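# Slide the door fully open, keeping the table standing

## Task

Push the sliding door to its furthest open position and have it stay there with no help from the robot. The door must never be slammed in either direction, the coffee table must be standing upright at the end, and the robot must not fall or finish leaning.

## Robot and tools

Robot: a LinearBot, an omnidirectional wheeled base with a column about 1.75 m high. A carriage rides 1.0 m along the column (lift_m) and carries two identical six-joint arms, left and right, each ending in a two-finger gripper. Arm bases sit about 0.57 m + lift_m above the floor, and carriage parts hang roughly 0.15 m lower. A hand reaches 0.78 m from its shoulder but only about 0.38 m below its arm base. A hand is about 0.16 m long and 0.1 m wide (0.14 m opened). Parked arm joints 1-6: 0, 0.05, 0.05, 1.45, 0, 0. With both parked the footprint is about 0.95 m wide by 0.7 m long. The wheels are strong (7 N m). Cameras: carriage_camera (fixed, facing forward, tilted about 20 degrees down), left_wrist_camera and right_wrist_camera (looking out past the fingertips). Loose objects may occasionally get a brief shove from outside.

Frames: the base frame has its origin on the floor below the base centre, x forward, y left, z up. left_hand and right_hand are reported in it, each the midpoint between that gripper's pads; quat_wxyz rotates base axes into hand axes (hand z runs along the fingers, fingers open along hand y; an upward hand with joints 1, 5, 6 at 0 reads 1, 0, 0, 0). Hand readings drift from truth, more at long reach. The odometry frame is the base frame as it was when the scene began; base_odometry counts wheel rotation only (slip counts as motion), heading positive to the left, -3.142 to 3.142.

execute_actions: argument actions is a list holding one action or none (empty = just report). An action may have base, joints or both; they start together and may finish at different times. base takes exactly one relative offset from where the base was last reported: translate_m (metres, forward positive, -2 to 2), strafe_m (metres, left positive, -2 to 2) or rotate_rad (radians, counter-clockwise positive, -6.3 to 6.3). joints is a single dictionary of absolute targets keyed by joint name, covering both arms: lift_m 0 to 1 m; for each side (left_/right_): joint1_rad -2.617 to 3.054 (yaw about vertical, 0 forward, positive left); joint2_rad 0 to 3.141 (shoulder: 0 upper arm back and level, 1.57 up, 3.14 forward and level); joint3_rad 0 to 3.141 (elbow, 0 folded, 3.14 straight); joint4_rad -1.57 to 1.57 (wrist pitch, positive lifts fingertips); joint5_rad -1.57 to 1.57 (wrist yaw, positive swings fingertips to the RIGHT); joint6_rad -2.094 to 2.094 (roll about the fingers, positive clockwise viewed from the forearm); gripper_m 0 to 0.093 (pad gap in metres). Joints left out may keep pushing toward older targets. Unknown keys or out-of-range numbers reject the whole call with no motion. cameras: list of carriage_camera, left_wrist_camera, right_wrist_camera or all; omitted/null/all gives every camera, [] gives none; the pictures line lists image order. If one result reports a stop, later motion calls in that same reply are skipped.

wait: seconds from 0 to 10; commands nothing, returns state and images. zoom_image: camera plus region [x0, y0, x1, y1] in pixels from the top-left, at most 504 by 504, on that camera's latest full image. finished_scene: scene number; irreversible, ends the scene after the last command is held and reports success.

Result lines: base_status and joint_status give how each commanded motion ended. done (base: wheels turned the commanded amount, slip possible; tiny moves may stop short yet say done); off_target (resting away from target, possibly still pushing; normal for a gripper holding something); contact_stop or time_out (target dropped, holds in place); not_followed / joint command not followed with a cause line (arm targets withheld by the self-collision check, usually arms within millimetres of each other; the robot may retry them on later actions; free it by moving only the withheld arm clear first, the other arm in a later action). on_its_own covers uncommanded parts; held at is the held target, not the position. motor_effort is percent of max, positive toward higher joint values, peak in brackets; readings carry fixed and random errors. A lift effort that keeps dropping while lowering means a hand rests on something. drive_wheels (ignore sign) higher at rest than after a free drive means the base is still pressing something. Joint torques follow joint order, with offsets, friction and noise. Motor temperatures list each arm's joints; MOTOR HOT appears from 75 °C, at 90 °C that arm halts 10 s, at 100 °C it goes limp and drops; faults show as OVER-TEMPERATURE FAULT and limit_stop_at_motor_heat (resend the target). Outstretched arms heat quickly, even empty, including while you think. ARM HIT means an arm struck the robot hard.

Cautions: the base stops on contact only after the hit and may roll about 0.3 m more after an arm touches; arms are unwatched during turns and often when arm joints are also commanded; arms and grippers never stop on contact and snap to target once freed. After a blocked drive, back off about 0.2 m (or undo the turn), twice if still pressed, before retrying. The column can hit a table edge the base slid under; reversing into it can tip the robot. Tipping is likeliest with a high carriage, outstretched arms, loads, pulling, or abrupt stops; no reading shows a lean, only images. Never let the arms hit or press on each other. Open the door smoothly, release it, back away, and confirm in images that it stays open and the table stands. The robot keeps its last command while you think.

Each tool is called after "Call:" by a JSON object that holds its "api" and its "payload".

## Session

Call:
{"api": "execute_actions", "payload": {"actions": []}}

Scene clock: 0.00 s.
Joint torques (N m, as the arm reports them, + toward a larger angle): no reading
Motor temperatures (°C, as the motors report them): left_arm=[27 31 29 34 27 30] | right_arm=[29 27 29 27 27 29]
base_odometry: x=+0.000 y=+0.000 heading=+0.000 (m, m, rad; odometry frame)
base_status: not commanded
joint_positions: lift_m=+0.298 left_joint1_rad=+0.018 left_joint2_rad=+0.047 left_joint3_rad=+0.042 left_joint4_rad=+1.488 left_joint5_rad=+0.035 left_joint6_rad=-0.004 left_gripper_m=+0.094 right_joint1_rad=-0.018 right_joint2_rad=+0.056 right_joint3_rad=+0.060 right_joint4_rad=+1.453 right_joint5_rad=+0.041 right_joint6_rad=-0.005 right_gripper_m=+0.094
joint_status: not commanded
motor_effort: lift_m=+22 drive_wheels=+2 (%)
left_hand: x=+0.3005 y=+0.3229 z=+1.3262 quat_wxyz=(+0.999, +0.017, +0.044, +0.006) (m; base frame)
right_hand: x=+0.3059 y=-0.3362 z=+1.3303 quat_wxyz=(+0.998, +0.021, +0.056, -0.013) (m; base frame)
pictures: carriage_camera, left_wrist_camera, right_wrist_camera
Images, in order (width x height): carriage_camera 504x504, left_wrist_camera 504x504, right_wrist_camera 504x504.

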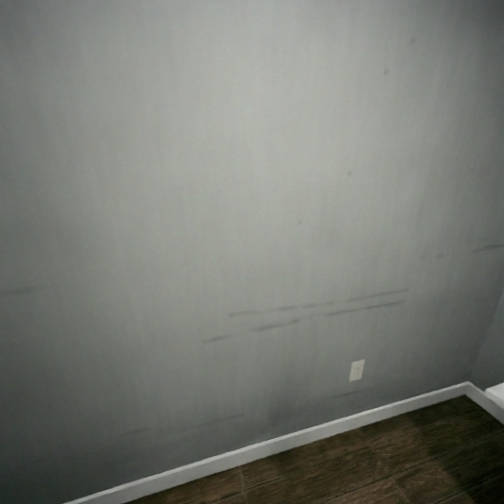

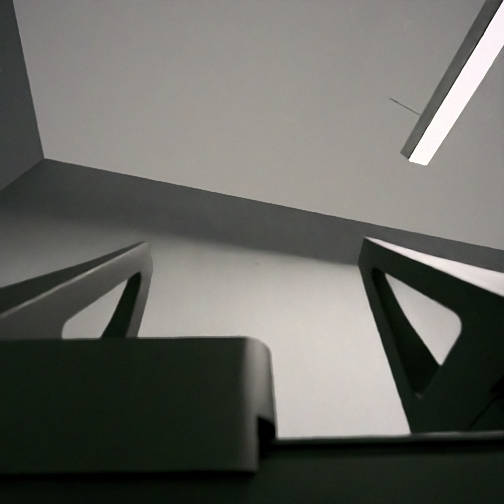

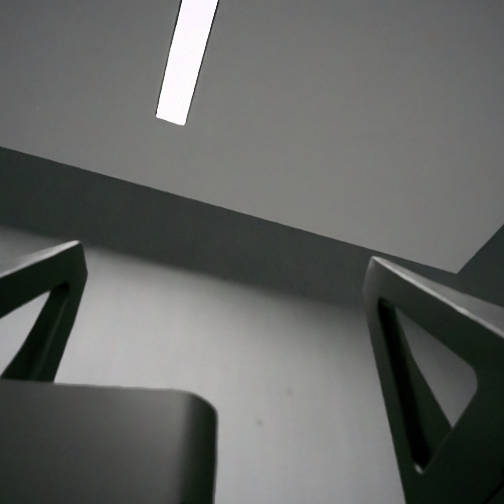

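Call:
{"api": "execute_actions", "payload": {"actions": [{"base":{"rotate_rad":-1.5},"joints":{"lift_m":0.0}}], "cameras": ["carriage_camera"]}}

Call:
{"api": "execute_actions", "payload": {"actions": [{"base":{"rotate_rad":-1.5}}], "cameras": ["carriage_camera"]}}

Call:
{"api": "execute_actions", "payload": {"actions": [{"base":{"rotate_rad":-1.5}}], "cameras": ["carriage_camera"]}}

Scene clock: 5.63 s.
Joint torques (N m, as the arm reports them, + toward a larger angle): left_arm=[ 0.08  3.83  5.4  -0.2   0.08  0.05] | right_arm=[-0.25  3.68  5.82 -0.11 -0.1   0.  ]
Motor temperatures (°C, as the motors report them): left_arm=[27 31 30 33 27 30] | right_arm=[29 27 30 27 27 29]
base_odometry: x=+0.000 y=+0.000 heading=-1.500 (m, m, rad; odometry frame)
base_status: done
joint_positions: lift_m=+0.000 left_joint1_rad=+0.018 left_joint2_rad=+0.047 left_joint3_rad=+0.042 left_joint4_rad=+1.488 left_joint5_rad=+0.035 left_joint6_rad=-0.004 left_gripper_m=+0.094 right_joint1_rad=-0.018 right_joint2_rad=+0.056 right_joint3_rad=+0.060 right_joint4_rad=+1.452 right_joint5_rad=+0.041 right_joint6_rad=-0.005 right_gripper_m=+0.094
joint_status: all done
motor_effort: lift_m=+20(18) drive_wheels=+8(17) (%)
left_hand: x=+0.3005 y=+0.3229 z=+1.0285 quat_wxyz=(+0.999, +0.017, +0.044, +0.006) (m; base frame)
right_hand: x=+0.3063 y=-0.3362 z=+1.0326 quat_wxyz=(+0.998, +0.021, +0.057, -0.013) (m; base frame)
pictures: carriage_camera
Images, in order (width x height): carriage_camera 504x504.

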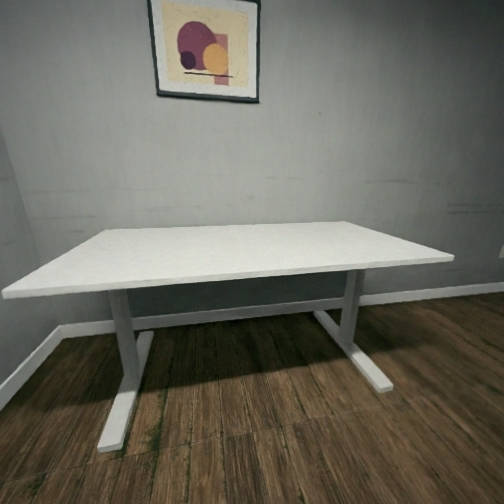

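Scene clock: 8.67 s.
Joint torques (N m, as the arm reports them, + toward a larger angle): left_arm=[ 0.    3.65  5.5  -0.18  0.04  0.  ] | right_arm=[-0.19  3.73  5.87 -0.11 -0.07 -0.01]
Motor temperatures (°C, as the motors report them): left_arm=[27 31 30 33 27 30] | right_arm=[29 28 30 27 27 29]
base_odometry: x=+0.000 y=+0.000 heading=-2.999 (m, m, rad; odometry frame)
base_status: done
joint_positions: lift_m=+0.000 left_joint1_rad=+0.018 left_joint2_rad=+0.047 left_joint3_rad=+0.042 left_joint4_rad=+1.488 left_joint5_rad=+0.035 left_joint6_rad=-0.004 left_gripper_m=+0.094 right_joint1_rad=-0.018 right_joint2_rad=+0.056 right_joint3_rad=+0.060 right_joint4_rad=+1.452 right_joint5_rad=+0.041 right_joint6_rad=-0.005 right_gripper_m=+0.094
joint_status: not commanded
motor_effort: lift_m=+20(20) drive_wheels=+8(17) (%)
left_hand: x=+0.3005 y=+0.3229 z=+1.0285 quat_wxyz=(+0.999, +0.017, +0.044, +0.006) (m; base frame)
right_hand: x=+0.3063 y=-0.3362 z=+1.0326 quat_wxyz=(+0.998, +0.021, +0.057, -0.013) (m; base frame)
pictures: carriage_camera
Images, in order (width x height): carriage_camera 504x504.

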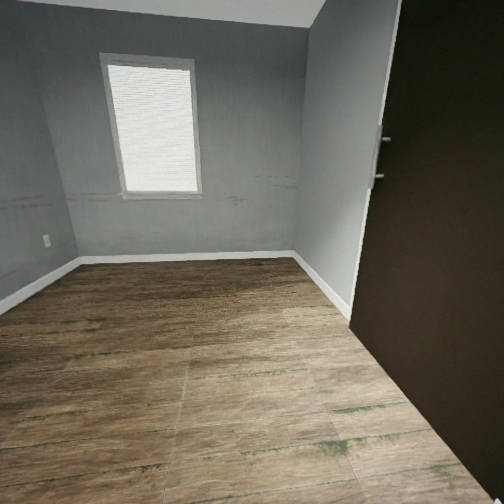

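Scene clock: 11.70 s.
Joint torques (N m, as the arm reports them, + toward a larger angle): left_arm=[-0.01  3.73  5.42 -0.23  0.09 -0.03] | right_arm=[-0.25  3.76  5.81 -0.11 -0.1   0.  ]
Motor temperatures (°C, as the motors report them): left_arm=[27 31 30 33 27 30] | right_arm=[29 28 31 27 27 29]
base_odometry: x=+0.000 y=+0.000 heading=+1.785 (m, m, rad; odometry frame)
base_status: done
joint_positions: lift_m=+0.000 left_joint1_rad=+0.018 left_joint2_rad=+0.047 left_joint3_rad=+0.042 left_joint4_rad=+1.488 left_joint5_rad=+0.035 left_joint6_rad=-0.004 left_gripper_m=+0.094 right_joint1_rad=-0.018 right_joint2_rad=+0.056 right_joint3_rad=+0.060 right_joint4_rad=+1.452 right_joint5_rad=+0.041 right_joint6_rad=-0.005 right_gripper_m=+0.094
joint_status: not commanded
motor_effort: lift_m=+20(20) drive_wheels=+8(17) (%)
left_hand: x=+0.3005 y=+0.3229 z=+1.0285 quat_wxyz=(+0.999, +0.017, +0.044, +0.006) (m; base frame)
right_hand: x=+0.3063 y=-0.3362 z=+1.0326 quat_wxyz=(+0.998, +0.021, +0.057, -0.013) (m; base frame)
pictures: carriage_camera
Images, in order (width x height): carriage_camera 504x504.

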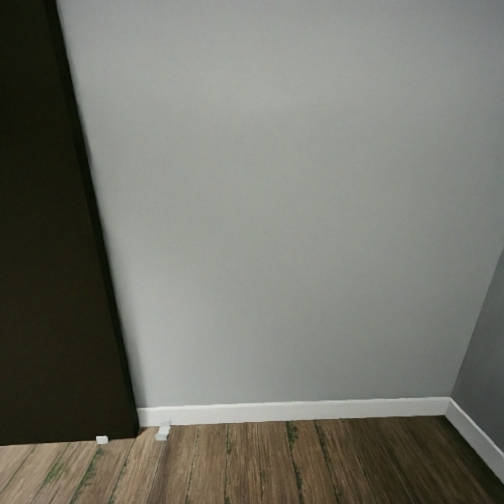

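Call:
{"api": "execute_actions", "payload": {"actions": [{"base":{"rotate_rad":0.06},"joints":{"left_joint1_rad":0,"left_joint2_rad":1.3,"left_joint3_rad":1.3,"left_joint4_rad":0,"left_joint5_rad":0,"left_gripper_m":0.0}}], "cameras": []}}

Call:
{"api": "execute_actions", "payload": {"actions": [{"base":{"strafe_m":1.0}}]}}

Scene clock: 16.80 s.
Joint torques (N m, as the arm reports them, + toward a larger angle): left_arm=[-0.84 -4.06  8.89  2.47  0.05  0.  ] | right_arm=[-0.26  3.75  5.86 -0.11 -0.1  -0.01]
Motor temperatures (°C, as the motors report them): left_arm=[27 31 31 34 27 30] | right_arm=[29 28 31 27 27 29]
base_odometry: x=+0.000 y=+0.000 heading=+1.844 (m, m, rad; odometry frame)
base_status: done
joint_positions: lift_m=+0.000 left_joint1_rad=+0.009 left_joint2_rad=+1.291 left_joint3_rad=+1.281 left_joint4_rad=+0.016 left_joint5_rad=+0.003 left_joint6_rad=-0.004 left_gripper_m=+0.000 right_joint1_rad=-0.018 right_joint2_rad=+0.056 right_joint3_rad=+0.060 right_joint4_rad=+1.452 right_joint5_rad=+0.041 right_joint6_rad=-0.005 right_gripper_m=+0.094
joint_status: all done
motor_effort: lift_m=+20(20) drive_wheels=-3(6) (%)
left_hand: x=+0.7156 y=+0.3322 z=+1.0255 quat_wxyz=(+0.709, -0.004, +0.705, +0.001) (m; base frame)
right_hand: x=+0.3061 y=-0.3362 z=+1.0326 quat_wxyz=(+0.998, +0.021, +0.057, -0.013) (m; base frame)
pictures: none
No camera images: the call's "cameras" was empty. Leave "cameras" out to get every camera's image.

Scene clock: 21.17 s.
Joint torques (N m, as the arm reports them, + toward a larger angle): left_arm=[-0.74 -3.88  9.1   2.42  0.04  0.03] | right_arm=[-0.12  3.67  5.78 -0.11 -0.11  0.01]
Motor temperatures (°C, as the motors report them): left_arm=[27 32 31 35 27 30] | right_arm=[29 28 31 27 27 29]
base_odometry: x=-0.963 y=-0.269 heading=+1.843 (m, m, rad; odometry frame)
base_status: done
joint_positions: lift_m=+0.000 left_joint1_rad=+0.008 left_joint2_rad=+1.291 left_joint3_rad=+1.281 left_joint4_rad=+0.015 left_joint5_rad=+0.002 left_joint6_rad=-0.004 left_gripper_m=+0.000 right_joint1_rad=-0.018 right_joint2_rad=+0.056 right_joint3_rad=+0.060 right_joint4_rad=+1.452 right_joint5_rad=+0.041 right_joint6_rad=-0.005 right_gripper_m=+0.094
joint_status: not commanded
motor_effort: lift_m=+20(20) drive_wheels=-9(20) (%)
left_hand: x=+0.7156 y=+0.3319 z=+1.0254 quat_wxyz=(+0.709, -0.004, +0.705, +0.001) (m; base frame)
right_hand: x=+0.3061 y=-0.3362 z=+1.0326 quat_wxyz=(+0.998, +0.021, +0.057, -0.013) (m; base frame)
pictures: carriage_camera, left_wrist_camera, right_wrist_camera
Images, in order (width x height): carriage_camera 504x504, left_wrist_camera 504x504, right_wrist_camera 504x504.

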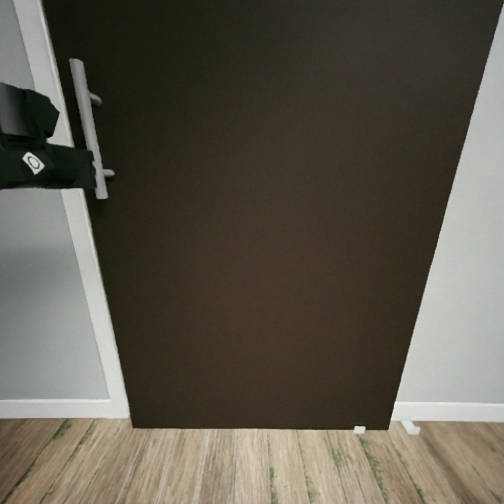

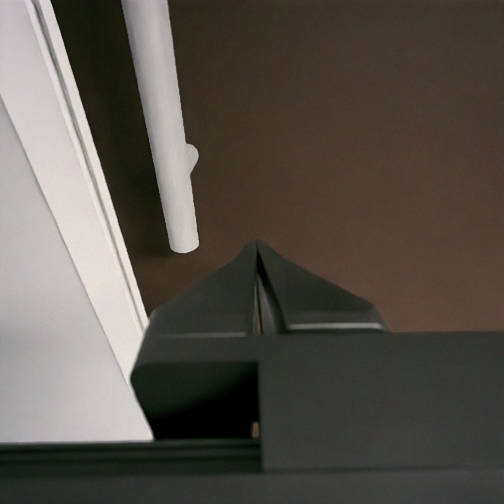

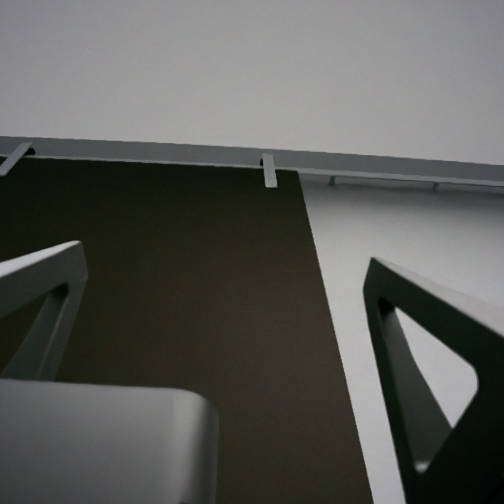

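Call:
{"api": "execute_actions", "payload": {"actions": [{"base":{"strafe_m":0.16}}], "cameras": []}}

Call:
{"api": "execute_actions", "payload": {"actions": [{"base":{"translate_m":0.13}}]}}

Scene clock: 24.53 s.
Joint torques (N m, as the arm reports them, + toward a larger angle): left_arm=[-0.41 -3.93  8.88  2.47  0.05  0.03] | right_arm=[-0.17  3.73  5.75 -0.12 -0.11  0.  ]
Motor temperatures (°C, as the motors report them): left_arm=[27 32 32 35 27 30] | right_arm=[29 28 31 27 27 29]
base_odometry: x=-1.117 y=-0.312 heading=+1.842 (m, m, rad; odometry frame)
base_status: done
joint_positions: lift_m=+0.000 left_joint1_rad=+0.006 left_joint2_rad=+1.291 left_joint3_rad=+1.281 left_joint4_rad=+0.015 left_joint5_rad=+0.001 left_joint6_rad=-0.004 left_gripper_m=+0.000 right_joint1_rad=-0.018 right_joint2_rad=+0.056 right_joint3_rad=+0.060 right_joint4_rad=+1.453 right_joint5_rad=+0.041 right_joint6_rad=-0.005 right_gripper_m=+0.094
joint_status: not commanded
motor_effort: lift_m=+20(20) drive_wheels=-8(16) (%)
left_hand: x=+0.7156 y=+0.3311 z=+1.0252 quat_wxyz=(+0.709, -0.003, +0.705, +0.001) (m; base frame)
right_hand: x=+0.3060 y=-0.3362 z=+1.0326 quat_wxyz=(+0.998, +0.021, +0.057, -0.013) (m; base frame)
pictures: none
No camera images: the call's "cameras" was empty. Leave "cameras" out to get every camera's image.

Scene clock: 26.37 s.
Joint torques (N m, as the arm reports them, + toward a larger angle): left_arm=[-0.55 -3.84  8.91  2.48  0.05  0.03] | right_arm=[-0.29  3.71  5.84 -0.15 -0.1  -0.01]
Motor temperatures (°C, as the motors report them): left_arm=[27 32 32 36 27 30] | right_arm=[29 28 32 27 27 29]
base_odometry: x=-1.153 y=-0.187 heading=+1.843 (m, m, rad; odometry frame)
base_status: done
joint_positions: lift_m=+0.000 left_joint1_rad=+0.005 left_joint2_rad=+1.291 left_joint3_rad=+1.281 left_joint4_rad=+0.013 left_joint5_rad=+0.001 left_joint6_rad=-0.004 left_gripper_m=+0.000 right_joint1_rad=-0.018 right_joint2_rad=+0.056 right_joint3_rad=+0.060 right_joint4_rad=+1.455 right_joint5_rad=+0.041 right_joint6_rad=-0.005 right_gripper_m=+0.094
joint_status: not commanded
motor_effort: lift_m=+20(20) drive_wheels=-6(12) (%)
left_hand: x=+0.7156 y=+0.3307 z=+1.0248 quat_wxyz=(+0.708, -0.003, +0.706, +0.000) (m; base frame)
right_hand: x=+0.3055 y=-0.3362 z=+1.0327 quat_wxyz=(+0.998, +0.021, +0.056, -0.013) (m; base frame)
pictures: carriage_camera, left_wrist_camera, right_wrist_camera
Images, in order (width x height): carriage_camera 504x504, left_wrist_camera 504x504, right_wrist_camera 504x504.

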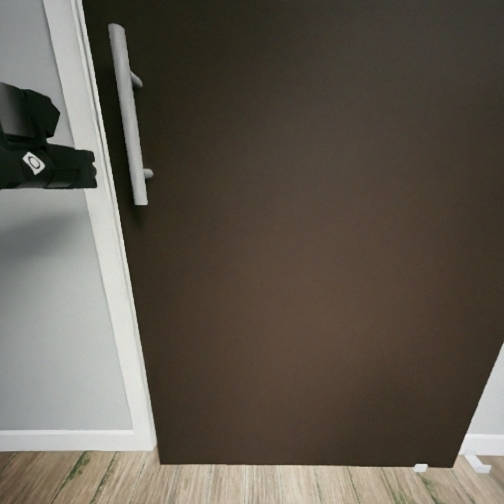

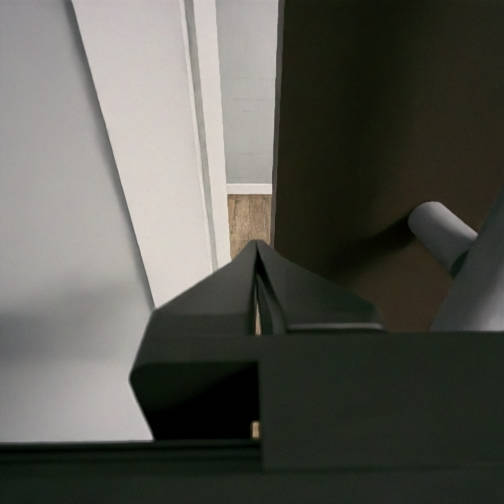

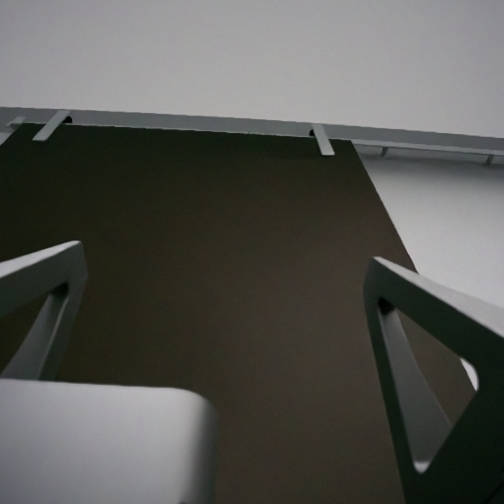

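Call:
{"api": "execute_actions", "payload": {"actions": [{"base":{"strafe_m":-0.15},"joints":{"left_joint1_rad":-0.08}}]}}

Call:
{"api": "execute_actions", "payload": {"actions": [{"base":{"strafe_m":-0.15},"joints":{"left_joint1_rad":-0.16}}]}}

Scene clock: 30.53 s.
Joint torques (N m, as the arm reports them, + toward a larger angle): left_arm=[-0.84 -3.78  8.85  2.52  0.16  0.02] | right_arm=[-0.22  3.61  5.76 -0.12 -0.09  0.  ]
Motor temperatures (°C, as the motors report them): left_arm=[27 32 33 36 28 30] | right_arm=[29 28 32 27 27 29]
base_odometry: x=-1.008 y=-0.146 heading=+1.843 (m, m, rad; odometry frame)
base_status: done
joint_positions: lift_m=+0.000 left_joint1_rad=-0.070 left_joint2_rad=+1.291 left_joint3_rad=+1.281 left_joint4_rad=+0.009 left_joint5_rad=-0.007 left_joint6_rad=-0.003 left_gripper_m=+0.000 right_joint1_rad=-0.018 right_joint2_rad=+0.056 right_joint3_rad=+0.060 right_joint4_rad=+1.453 right_joint5_rad=+0.041 right_joint6_rad=-0.005 right_gripper_m=+0.094
joint_status: all done
motor_effort: lift_m=+20(20) drive_wheels=+2(13) (%)
left_hand: x=+0.7146 y=+0.2992 z=+1.0239 quat_wxyz=(+0.707, +0.021, +0.707, -0.023) (m; base frame)
right_hand: x=+0.3058 y=-0.3361 z=+1.0326 quat_wxyz=(+0.998, +0.021, +0.056, -0.013) (m; base frame)
pictures: carriage_camera, left_wrist_camera, right_wrist_camera
Images, in order (width x height): carriage_camera 504x504, left_wrist_camera 504x504, right_wrist_camera 504x504.

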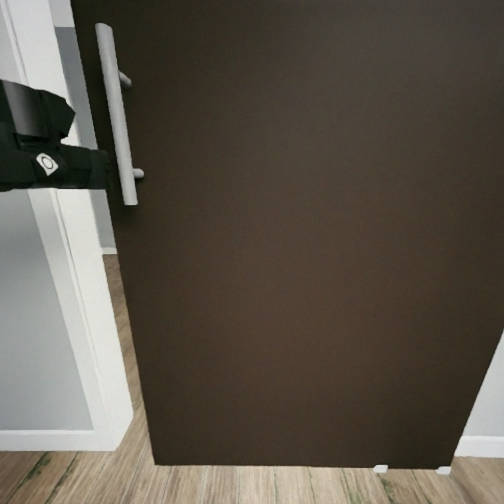

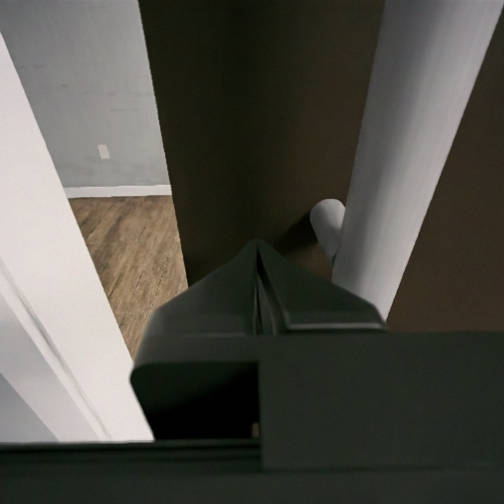

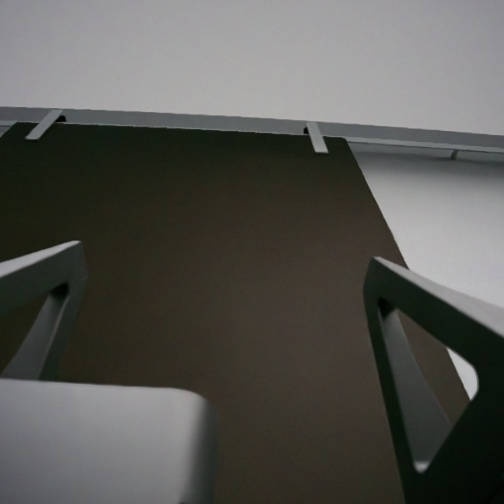

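Scene clock: 32.70 s.
Joint torques (N m, as the arm reports them, + toward a larger angle): left_arm=[-0.81 -3.72  9.02  2.6   0.13  0.01] | right_arm=[-0.16  3.74  5.74 -0.12 -0.09 -0.02]
Motor temperatures (°C, as the motors report them): left_arm=[27 32 33 37 28 30] | right_arm=[29 28 32 27 27 29]
base_odometry: x=-0.864 y=-0.105 heading=+1.843 (m, m, rad; odometry frame)
base_status: done
joint_positions: lift_m=+0.000 left_joint1_rad=-0.151 left_joint2_rad=+1.288 left_joint3_rad=+1.282 left_joint4_rad=+0.004 left_joint5_rad=-0.007 left_joint6_rad=-0.004 left_gripper_m=+0.000 right_joint1_rad=-0.018 right_joint2_rad=+0.056 right_joint3_rad=+0.060 right_joint4_rad=+1.453 right_joint5_rad=+0.041 right_joint6_rad=-0.005 right_gripper_m=+0.094
joint_status: all done
motor_effort: lift_m=+20(20) drive_wheels=-1(12) (%)
left_hand: x=+0.7099 y=+0.2639 z=+1.0242 quat_wxyz=(+0.704, +0.049, +0.706, -0.052) (m; base frame)
right_hand: x=+0.3059 y=-0.3362 z=+1.0326 quat_wxyz=(+0.998, +0.021, +0.056, -0.013) (m; base frame)
pictures: carriage_camera, left_wrist_camera, right_wrist_camera
Images, in order (width x height): carriage_camera 504x504, left_wrist_camera 504x504, right_wrist_camera 504x504.

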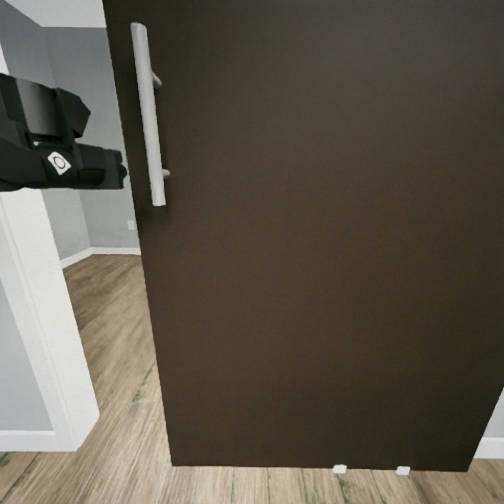

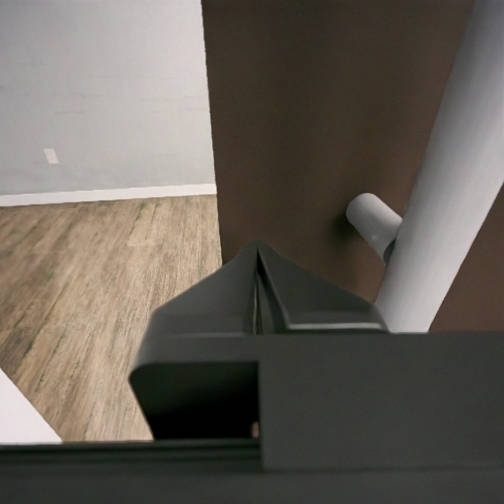

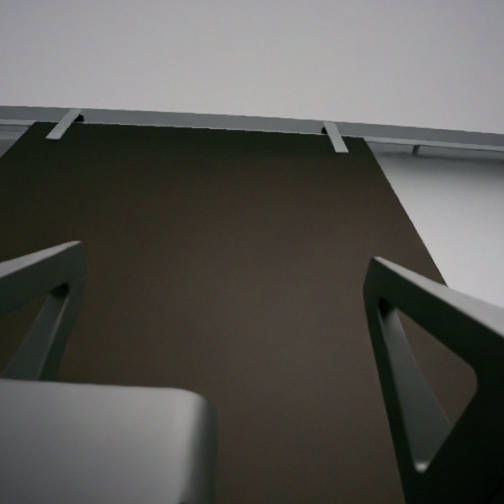

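Call:
{"api": "execute_actions", "payload": {"actions": [{"base":{"strafe_m":-0.18},"joints":{"left_joint1_rad":-0.19}}]}}

Call:
{"api": "execute_actions", "payload": {"actions": [{"base":{"strafe_m":-0.15},"joints":{"left_joint1_rad":-0.22}}]}}

Scene clock: 37.50 s.
Joint torques (N m, as the arm reports them, + toward a larger angle): left_arm=[-0.82 -3.77  8.86  2.55  0.14  0.02] | right_arm=[-0.28  3.7   5.81 -0.15 -0.09  0.01]
Motor temperatures (°C, as the motors report them): left_arm=[27 32 34 37 28 30] | right_arm=[29 29 32 27 27 29]
base_odometry: x=-0.691 y=-0.057 heading=+1.844 (m, m, rad; odometry frame)
base_status: done
joint_positions: lift_m=+0.000 left_joint1_rad=-0.179 left_joint2_rad=+1.288 left_joint3_rad=+1.282 left_joint4_rad=+0.005 left_joint5_rad=-0.007 left_joint6_rad=-0.004 left_gripper_m=+0.000 right_joint1_rad=-0.018 right_joint2_rad=+0.056 right_joint3_rad=+0.060 right_joint4_rad=+1.452 right_joint5_rad=+0.041 right_joint6_rad=-0.005 right_gripper_m=+0.094
joint_status: all done
motor_effort: lift_m=+20(20) drive_wheels=+2(10) (%)
left_hand: x=+0.7079 y=+0.2517 z=+1.0245 quat_wxyz=(+0.704, +0.060, +0.705, -0.062) (m; base frame)
right_hand: x=+0.3061 y=-0.3362 z=+1.0326 quat_wxyz=(+0.998, +0.021, +0.057, -0.013) (m; base frame)
pictures: carriage_camera, left_wrist_camera, right_wrist_camera
Images, in order (width x height): carriage_camera 504x504, left_wrist_camera 504x504, right_wrist_camera 504x504.

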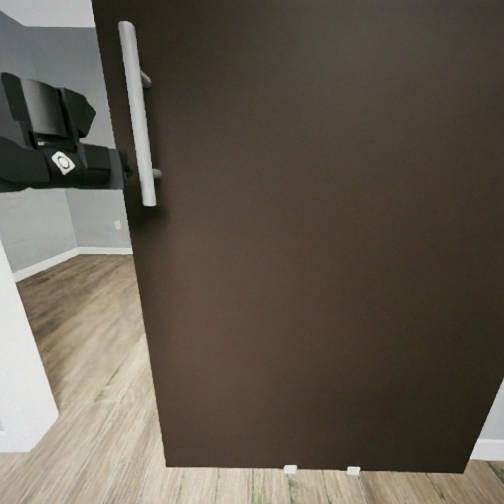

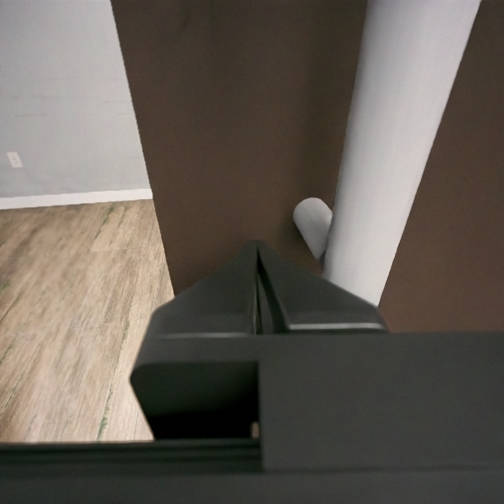

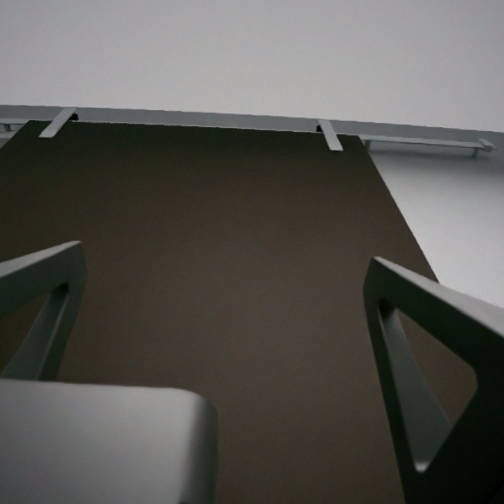

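Scene clock: 39.70 s.
Joint torques (N m, as the arm reports them, + toward a larger angle): left_arm=[-0.73 -3.54  8.86  2.55  0.09  0.02] | right_arm=[-0.21  3.7   5.85 -0.12 -0.11  0.  ]
Motor temperatures (°C, as the motors report them): left_arm=[27 32 34 38 28 30] | right_arm=[29 29 32 27 27 29]
base_odometry: x=-0.546 y=-0.016 heading=+1.844 (m, m, rad; odometry frame)
base_status: done
joint_positions: lift_m=+0.000 left_joint1_rad=-0.211 left_joint2_rad=+1.286 left_joint3_rad=+1.282 left_joint4_rad=+0.003 left_joint5_rad=-0.007 left_joint6_rad=-0.004 left_gripper_m=+0.000 right_joint1_rad=-0.018 right_joint2_rad=+0.056 right_joint3_rad=+0.060 right_joint4_rad=+1.452 right_joint5_rad=+0.041 right_joint6_rad=-0.005 right_gripper_m=+0.094
joint_status: all done
motor_effort: lift_m=+20(20) drive_wheels=-1(13) (%)
left_hand: x=+0.7047 y=+0.2384 z=+1.0249 quat_wxyz=(+0.703, +0.070, +0.704, -0.073) (m; base frame)
right_hand: x=+0.3062 y=-0.3362 z=+1.0326 quat_wxyz=(+0.998, +0.021, +0.057, -0.013) (m; base frame)
pictures: carriage_camera, left_wrist_camera, right_wrist_camera
Images, in order (width x height): carriage_camera 504x504, left_wrist_camera 504x504, right_wrist_camera 504x504.

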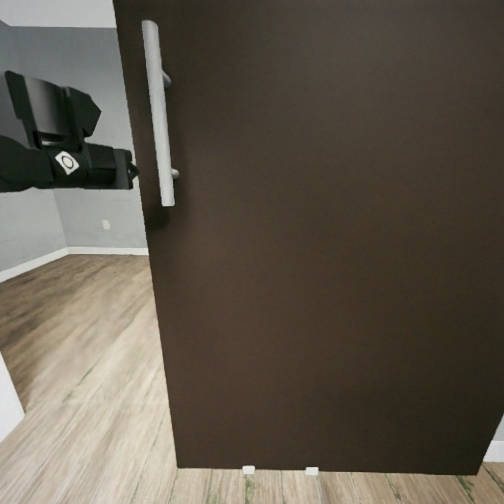

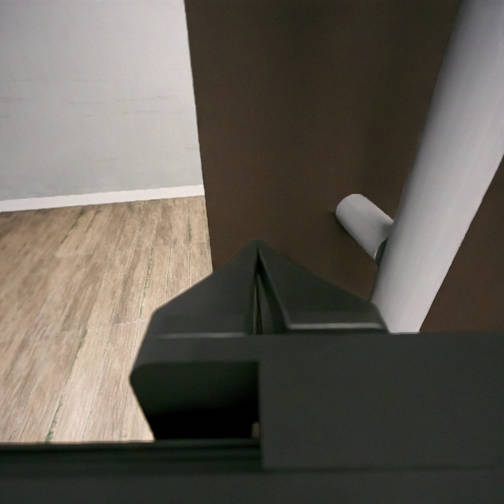

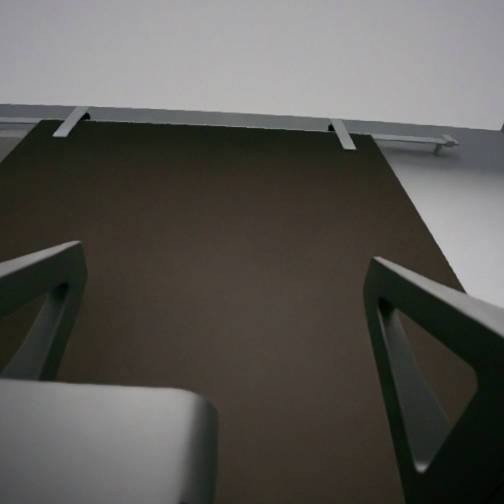

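Call:
{"api": "execute_actions", "payload": {"actions": [{"base":{"strafe_m":-0.14},"joints":{"left_joint1_rad":-0.24}}]}}

Call:
{"api": "execute_actions", "payload": {"actions": [{"base":{"strafe_m":-0.1}}]}}

Scene clock: 44.00 s.
Joint torques (N m, as the arm reports them, + toward a larger angle): left_arm=[-1.3  -3.52  8.86  2.57  0.15  0.05] | right_arm=[-0.27  3.78  5.79 -0.12 -0.09  0.01]
Motor temperatures (°C, as the motors report them): left_arm=[27 32 35 38 28 30] | right_arm=[29 29 32 27 27 29]
base_odometry: x=-0.412 y=+0.022 heading=+1.844 (m, m, rad; odometry frame)
base_status: done
joint_positions: lift_m=+0.000 left_joint1_rad=-0.228 left_joint2_rad=+1.286 left_joint3_rad=+1.282 left_joint4_rad=+0.004 left_joint5_rad=-0.013 left_joint6_rad=-0.003 left_gripper_m=+0.000 right_joint1_rad=-0.018 right_joint2_rad=+0.056 right_joint3_rad=+0.060 right_joint4_rad=+1.452 right_joint5_rad=+0.042 right_joint6_rad=-0.005 right_gripper_m=+0.094
joint_status: all done
motor_effort: lift_m=+20(20) drive_wheels=+2(10) (%)
left_hand: x=+0.7033 y=+0.2322 z=+1.0251 quat_wxyz=(+0.703, +0.075, +0.703, -0.077) (m; base frame)
right_hand: x=+0.3063 y=-0.3362 z=+1.0326 quat_wxyz=(+0.998, +0.021, +0.057, -0.013) (m; base frame)
pictures: carriage_camera, left_wrist_camera, right_wrist_camera
Images, in order (width x height): carriage_camera 504x504, left_wrist_camera 504x504, right_wrist_camera 504x504.

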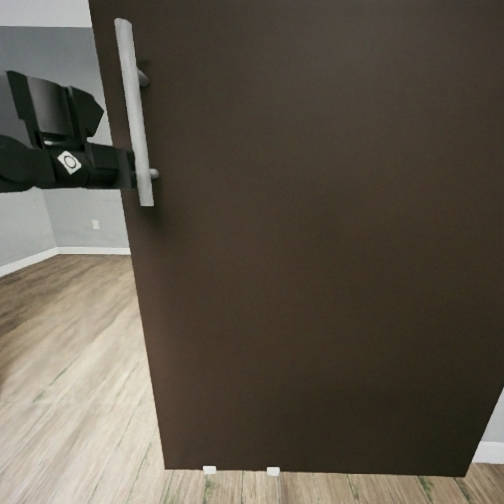

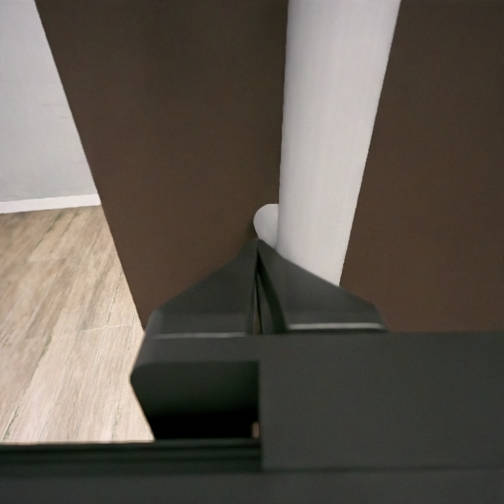

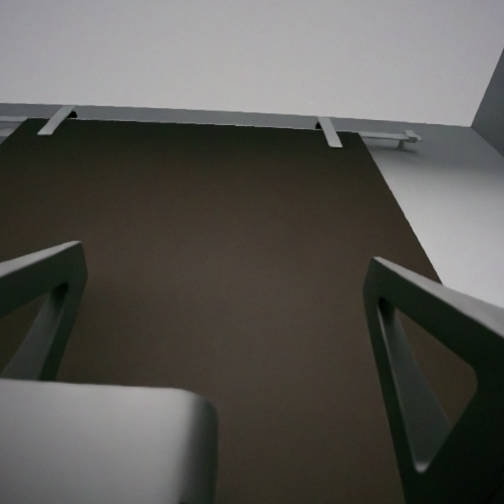

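Scene clock: 45.40 s.
Joint torques (N m, as the arm reports them, + toward a larger angle): left_arm=[-2.4  -3.63  8.78  2.62  0.59  0.01] | right_arm=[-0.13  3.75  5.81 -0.15 -0.1  -0.01]
Motor temperatures (°C, as the motors report them): left_arm=[27 32 35 38 28 30] | right_arm=[29 29 32 27 27 29]
base_odometry: x=-0.381 y=+0.031 heading=+1.844 (m, m, rad; odometry frame)
base_status: strafe_m contact_stop (by the wheels' count: -0.032 of -0.100)
joint_positions: lift_m=+0.000 left_joint1_rad=-0.214 left_joint2_rad=+1.286 left_joint3_rad=+1.284 left_joint4_rad=+0.003 left_joint5_rad=-0.053 left_joint6_rad=-0.003 left_gripper_m=+0.000 right_joint1_rad=-0.018 right_joint2_rad=+0.056 right_joint3_rad=+0.060 right_joint4_rad=+1.453 right_joint5_rad=+0.043 right_joint6_rad=-0.005 right_gripper_m=+0.094
joint_status: not commanded
motor_effort: lift_m=+20(20) drive_wheels=+1(12) (%)
left_hand: x=+0.7058 y=+0.2448 z=+1.0257 quat_wxyz=(+0.705, +0.056, +0.705, -0.058) (m; base frame)
right_hand: x=+0.3059 y=-0.3365 z=+1.0326 quat_wxyz=(+0.998, +0.022, +0.056, -0.013) (m; base frame)
pictures: carriage_camera, left_wrist_camera, right_wrist_camera
Images, in order (width x height): carriage_camera 504x504, left_wrist_camera 504x504, right_wrist_camera 504x504.

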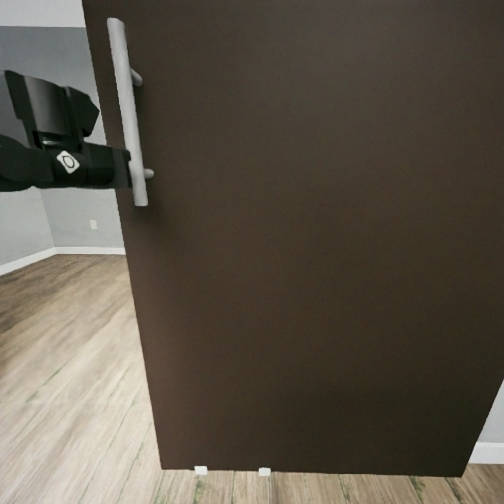

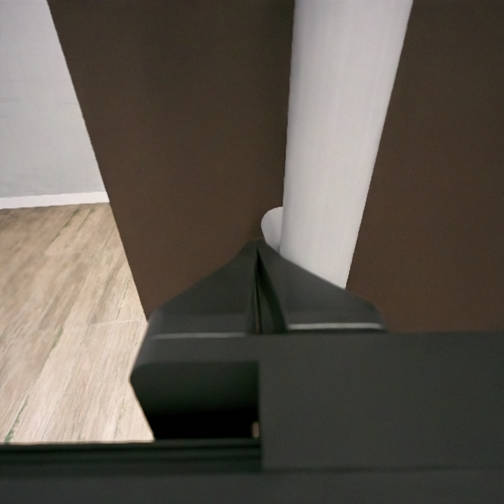

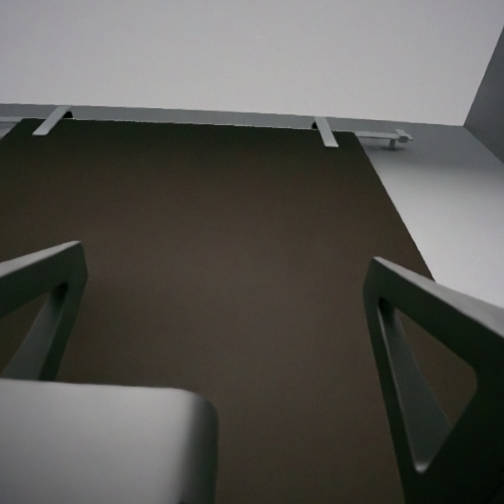

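Call:
{"api": "execute_actions", "payload": {"actions": [{"base":{"strafe_m":-0.08},"joints":{"left_joint1_rad":-0.27}}]}}

Call:
{"api": "execute_actions", "payload": {"actions": []}}

Scene clock: 52.50 s.
Joint torques (N m, as the arm reports them, + toward a larger angle): left_arm=[-1.01 -3.22  8.89  2.66  0.17 -0.05] | right_arm=[-0.12  3.77  5.84 -0.13 -0.15 -0.03]
Motor temperatures (°C, as the motors report them): left_arm=[28 32 35 39 28 30] | right_arm=[29 29 33 27 27 29]
base_odometry: x=-0.304 y=+0.053 heading=+1.845 (m, m, rad; odometry frame)
base_status: done
joint_positions: lift_m=+0.000 left_joint1_rad=-0.260 left_joint2_rad=+1.283 left_joint3_rad=+1.284 left_joint4_rad=-0.001 left_joint5_rad=-0.007 left_joint6_rad=-0.004 left_gripper_m=+0.000 right_joint1_rad=-0.018 right_joint2_rad=+0.056 right_joint3_rad=+0.060 right_joint4_rad=+1.453 right_joint5_rad=+0.043 right_joint6_rad=-0.005 right_gripper_m=+0.094
joint_status: all done
motor_effort: lift_m=+20(20) drive_wheels=+1(12) (%)
left_hand: x=+0.6987 y=+0.2178 z=+1.0261 quat_wxyz=(+0.701, +0.088, +0.702, -0.090) (m; base frame)
right_hand: x=+0.3059 y=-0.3365 z=+1.0326 quat_wxyz=(+0.998, +0.022, +0.056, -0.013) (m; base frame)
pictures: carriage_camera, left_wrist_camera, right_wrist_camera
Images, in order (width x height): carriage_camera 504x504, left_wrist_camera 504x504, right_wrist_camera 504x504.

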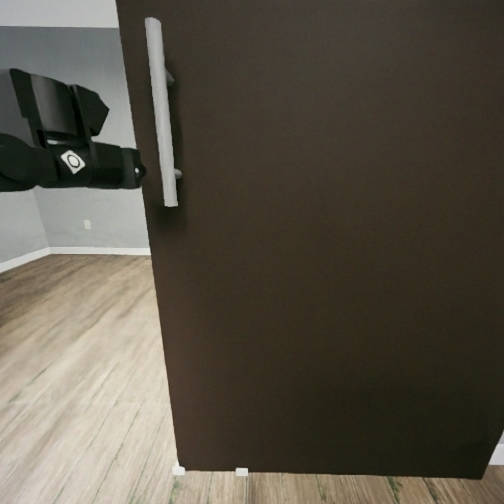

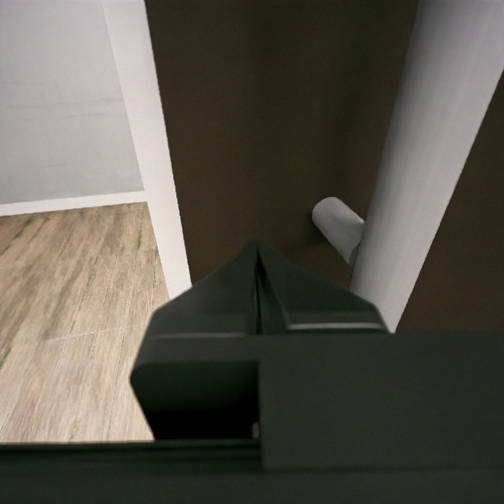

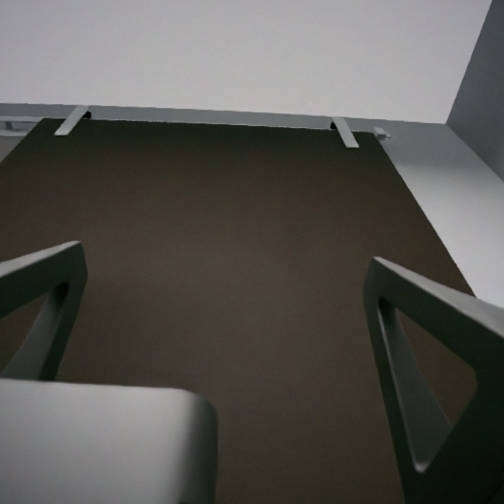

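Scene clock: 52.50 s.
Joint torques (N m, as the arm reports them, + toward a larger angle): left_arm=[-1.01 -3.22  8.89  2.66  0.17 -0.05] | right_arm=[-0.12  3.77  5.84 -0.13 -0.15 -0.03]
Motor temperatures (°C, as the motors report them): left_arm=[28 32 35 39 28 30] | right_arm=[29 29 33 27 27 29]
base_odometry: x=-0.304 y=+0.053 heading=+1.845 (m, m, rad; odometry frame)
base_status: done
joint_positions: lift_m=+0.000 left_joint1_rad=-0.260 left_joint2_rad=+1.283 left_joint3_rad=+1.284 left_joint4_rad=-0.001 left_joint5_rad=-0.007 left_joint6_rad=-0.004 left_gripper_m=+0.000 right_joint1_rad=-0.018 right_joint2_rad=+0.056 right_joint3_rad=+0.060 right_joint4_rad=+1.453 right_joint5_rad=+0.043 right_joint6_rad=-0.005 right_gripper_m=+0.094
joint_status: all done
motor_effort: lift_m=+20(20) drive_wheels=+1(12) (%)
left_hand: x=+0.6987 y=+0.2178 z=+1.0261 quat_wxyz=(+0.701, +0.088, +0.702, -0.090) (m; base frame)
right_hand: x=+0.3059 y=-0.3365 z=+1.0326 quat_wxyz=(+0.998, +0.022, +0.056, -0.013) (m; base frame)
pictures: carriage_camera, left_wrist_camera, right_wrist_camera
Images, in order (width x height): carriage_camera 504x504, left_wrist_camera 504x504, right_wrist_camera 504x504.

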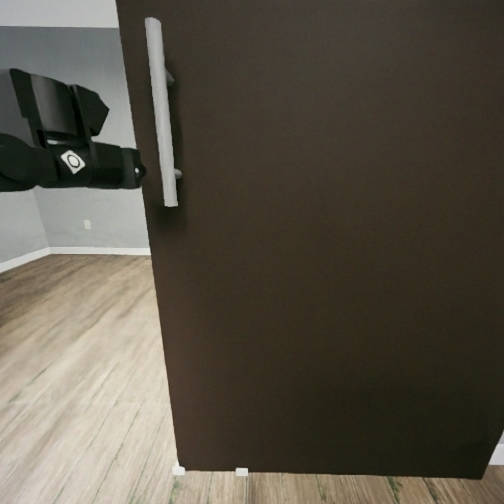

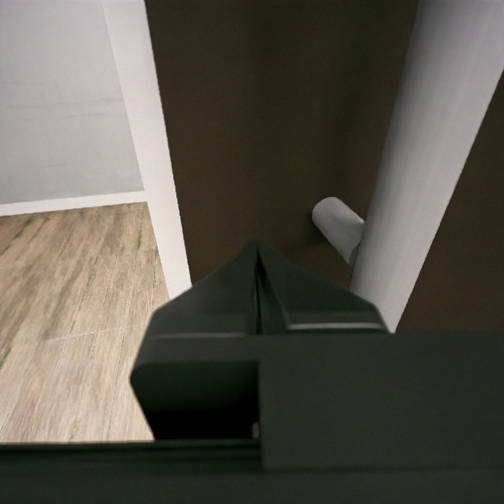

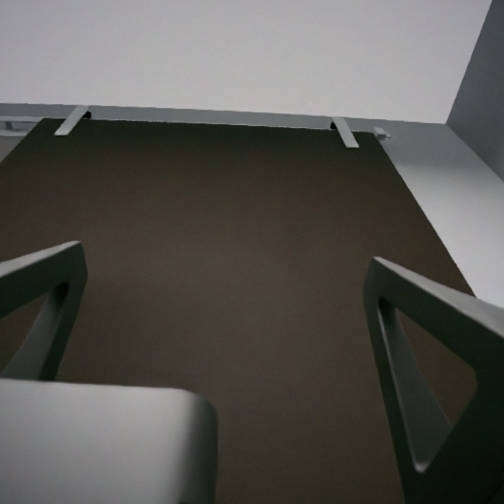

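Call:
{"api": "execute_actions", "payload": {"actions": [{"base":{"strafe_m":-0.07}}]}}

Call:
{"api": "execute_actions", "payload": {"actions": [{"joints":{"left_joint1_rad":-0.34}}]}}

Scene clock: 55.33 s.
Joint torques (N m, as the arm reports them, + toward a larger angle): left_arm=[-1.13 -3.16  8.73  2.66  0.7   0.  ] | right_arm=[-0.22  3.69  5.8  -0.11 -0.11  0.  ]
Motor temperatures (°C, as the motors report them): left_arm=[27 32 36 39 28 30] | right_arm=[29 29 33 27 27 29]
base_odometry: x=-0.237 y=+0.073 heading=+1.845 (m, m, rad; odometry frame)
base_status: done
joint_positions: lift_m=+0.000 left_joint1_rad=-0.258 left_joint2_rad=+1.283 left_joint3_rad=+1.284 left_joint4_rad=+0.000 left_joint5_rad=-0.057 left_joint6_rad=-0.003 left_gripper_m=+0.000 right_joint1_rad=-0.018 right_joint2_rad=+0.056 right_joint3_rad=+0.060 right_joint4_rad=+1.453 right_joint5_rad=+0.043 right_joint6_rad=-0.005 right_gripper_m=+0.094
joint_status: not commanded
motor_effort: lift_m=+20(20) drive_wheels=+1(10) (%)
left_hand: x=+0.7009 y=+0.2270 z=+1.0262 quat_wxyz=(+0.704, +0.070, +0.703, -0.072) (m; base frame)
right_hand: x=+0.3060 y=-0.3365 z=+1.0326 quat_wxyz=(+0.998, +0.022, +0.057, -0.013) (m; base frame)
pictures: carriage_camera, left_wrist_camera, right_wrist_camera
Images, in order (width x height): carriage_camera 504x504, left_wrist_camera 504x504, right_wrist_camera 504x504.

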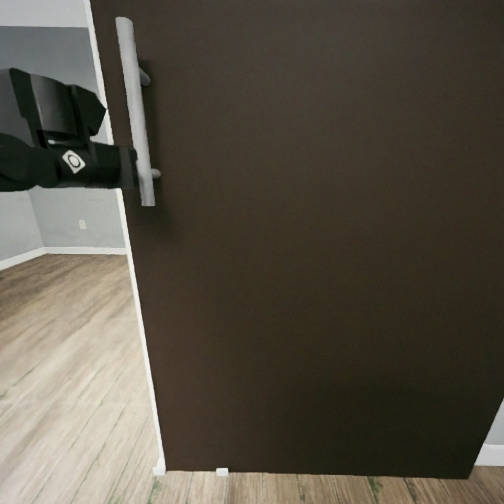

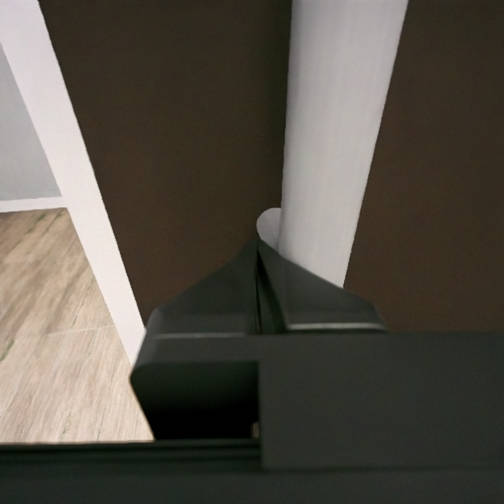

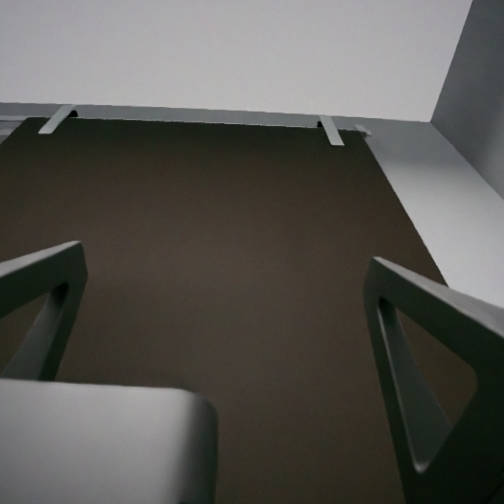

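Scene clock: 55.93 s.
Joint torques (N m, as the arm reports them, + toward a larger angle): left_arm=[-3.92 -3.28  8.75  2.6   1.12 -0.02] | right_arm=[-0.17  3.73  5.87 -0.11 -0.12 -0.01]
Motor temperatures (°C, as the motors report them): left_arm=[28 32 36 39 28 30] | right_arm=[29 29 33 27 27 29]
base_odometry: x=-0.237 y=+0.073 heading=+1.845 (m, m, rad; odometry frame)
base_status: not commanded
joint_positions: lift_m=+0.000 left_joint1_rad=-0.297 left_joint2_rad=+1.283 left_joint3_rad=+1.284 left_joint4_rad=+0.000 left_joint5_rad=-0.106 left_joint6_rad=-0.003 left_gripper_m=+0.000 right_joint1_rad=-0.018 right_joint2_rad=+0.056 right_joint3_rad=+0.060 right_joint4_rad=+1.453 right_joint5_rad=+0.043 right_joint6_rad=-0.005 right_gripper_m=+0.094
joint_status: left_joint1_rad off_target (ended at -0.296, target -0.340)
motor_effort: lift_m=+20(20) drive_wheels=+2(2) (%)
left_hand: x=+0.6984 y=+0.2188 z=+1.0262 quat_wxyz=(+0.704, +0.066, +0.704, -0.068) (m; base frame)
right_hand: x=+0.3060 y=-0.3365 z=+1.0326 quat_wxyz=(+0.998, +0.022, +0.057, -0.013) (m; base frame)
pictures: carriage_camera, left_wrist_camera, right_wrist_camera
Images, in order (width x height): carriage_camera 504x504, left_wrist_camera 504x504, right_wrist_camera 504x504.

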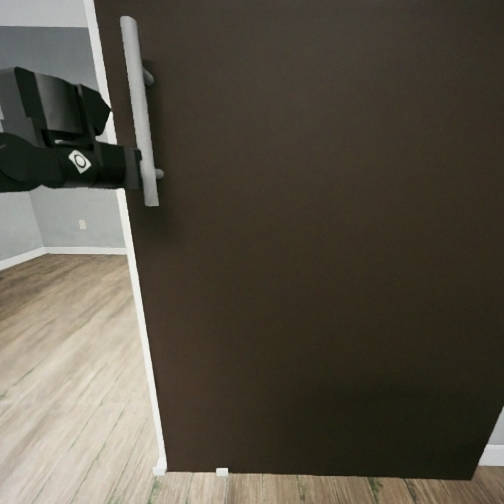

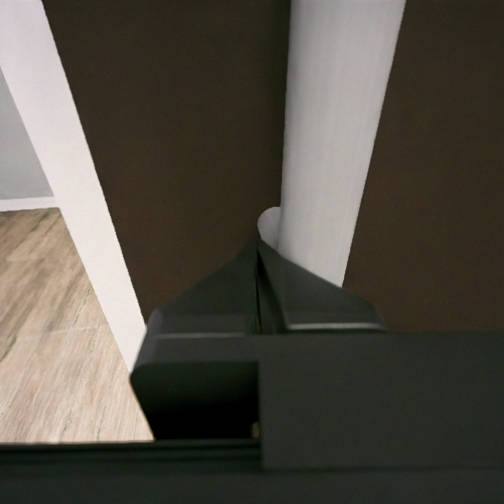

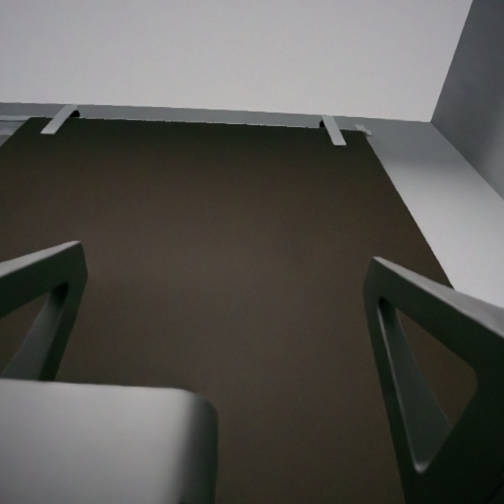

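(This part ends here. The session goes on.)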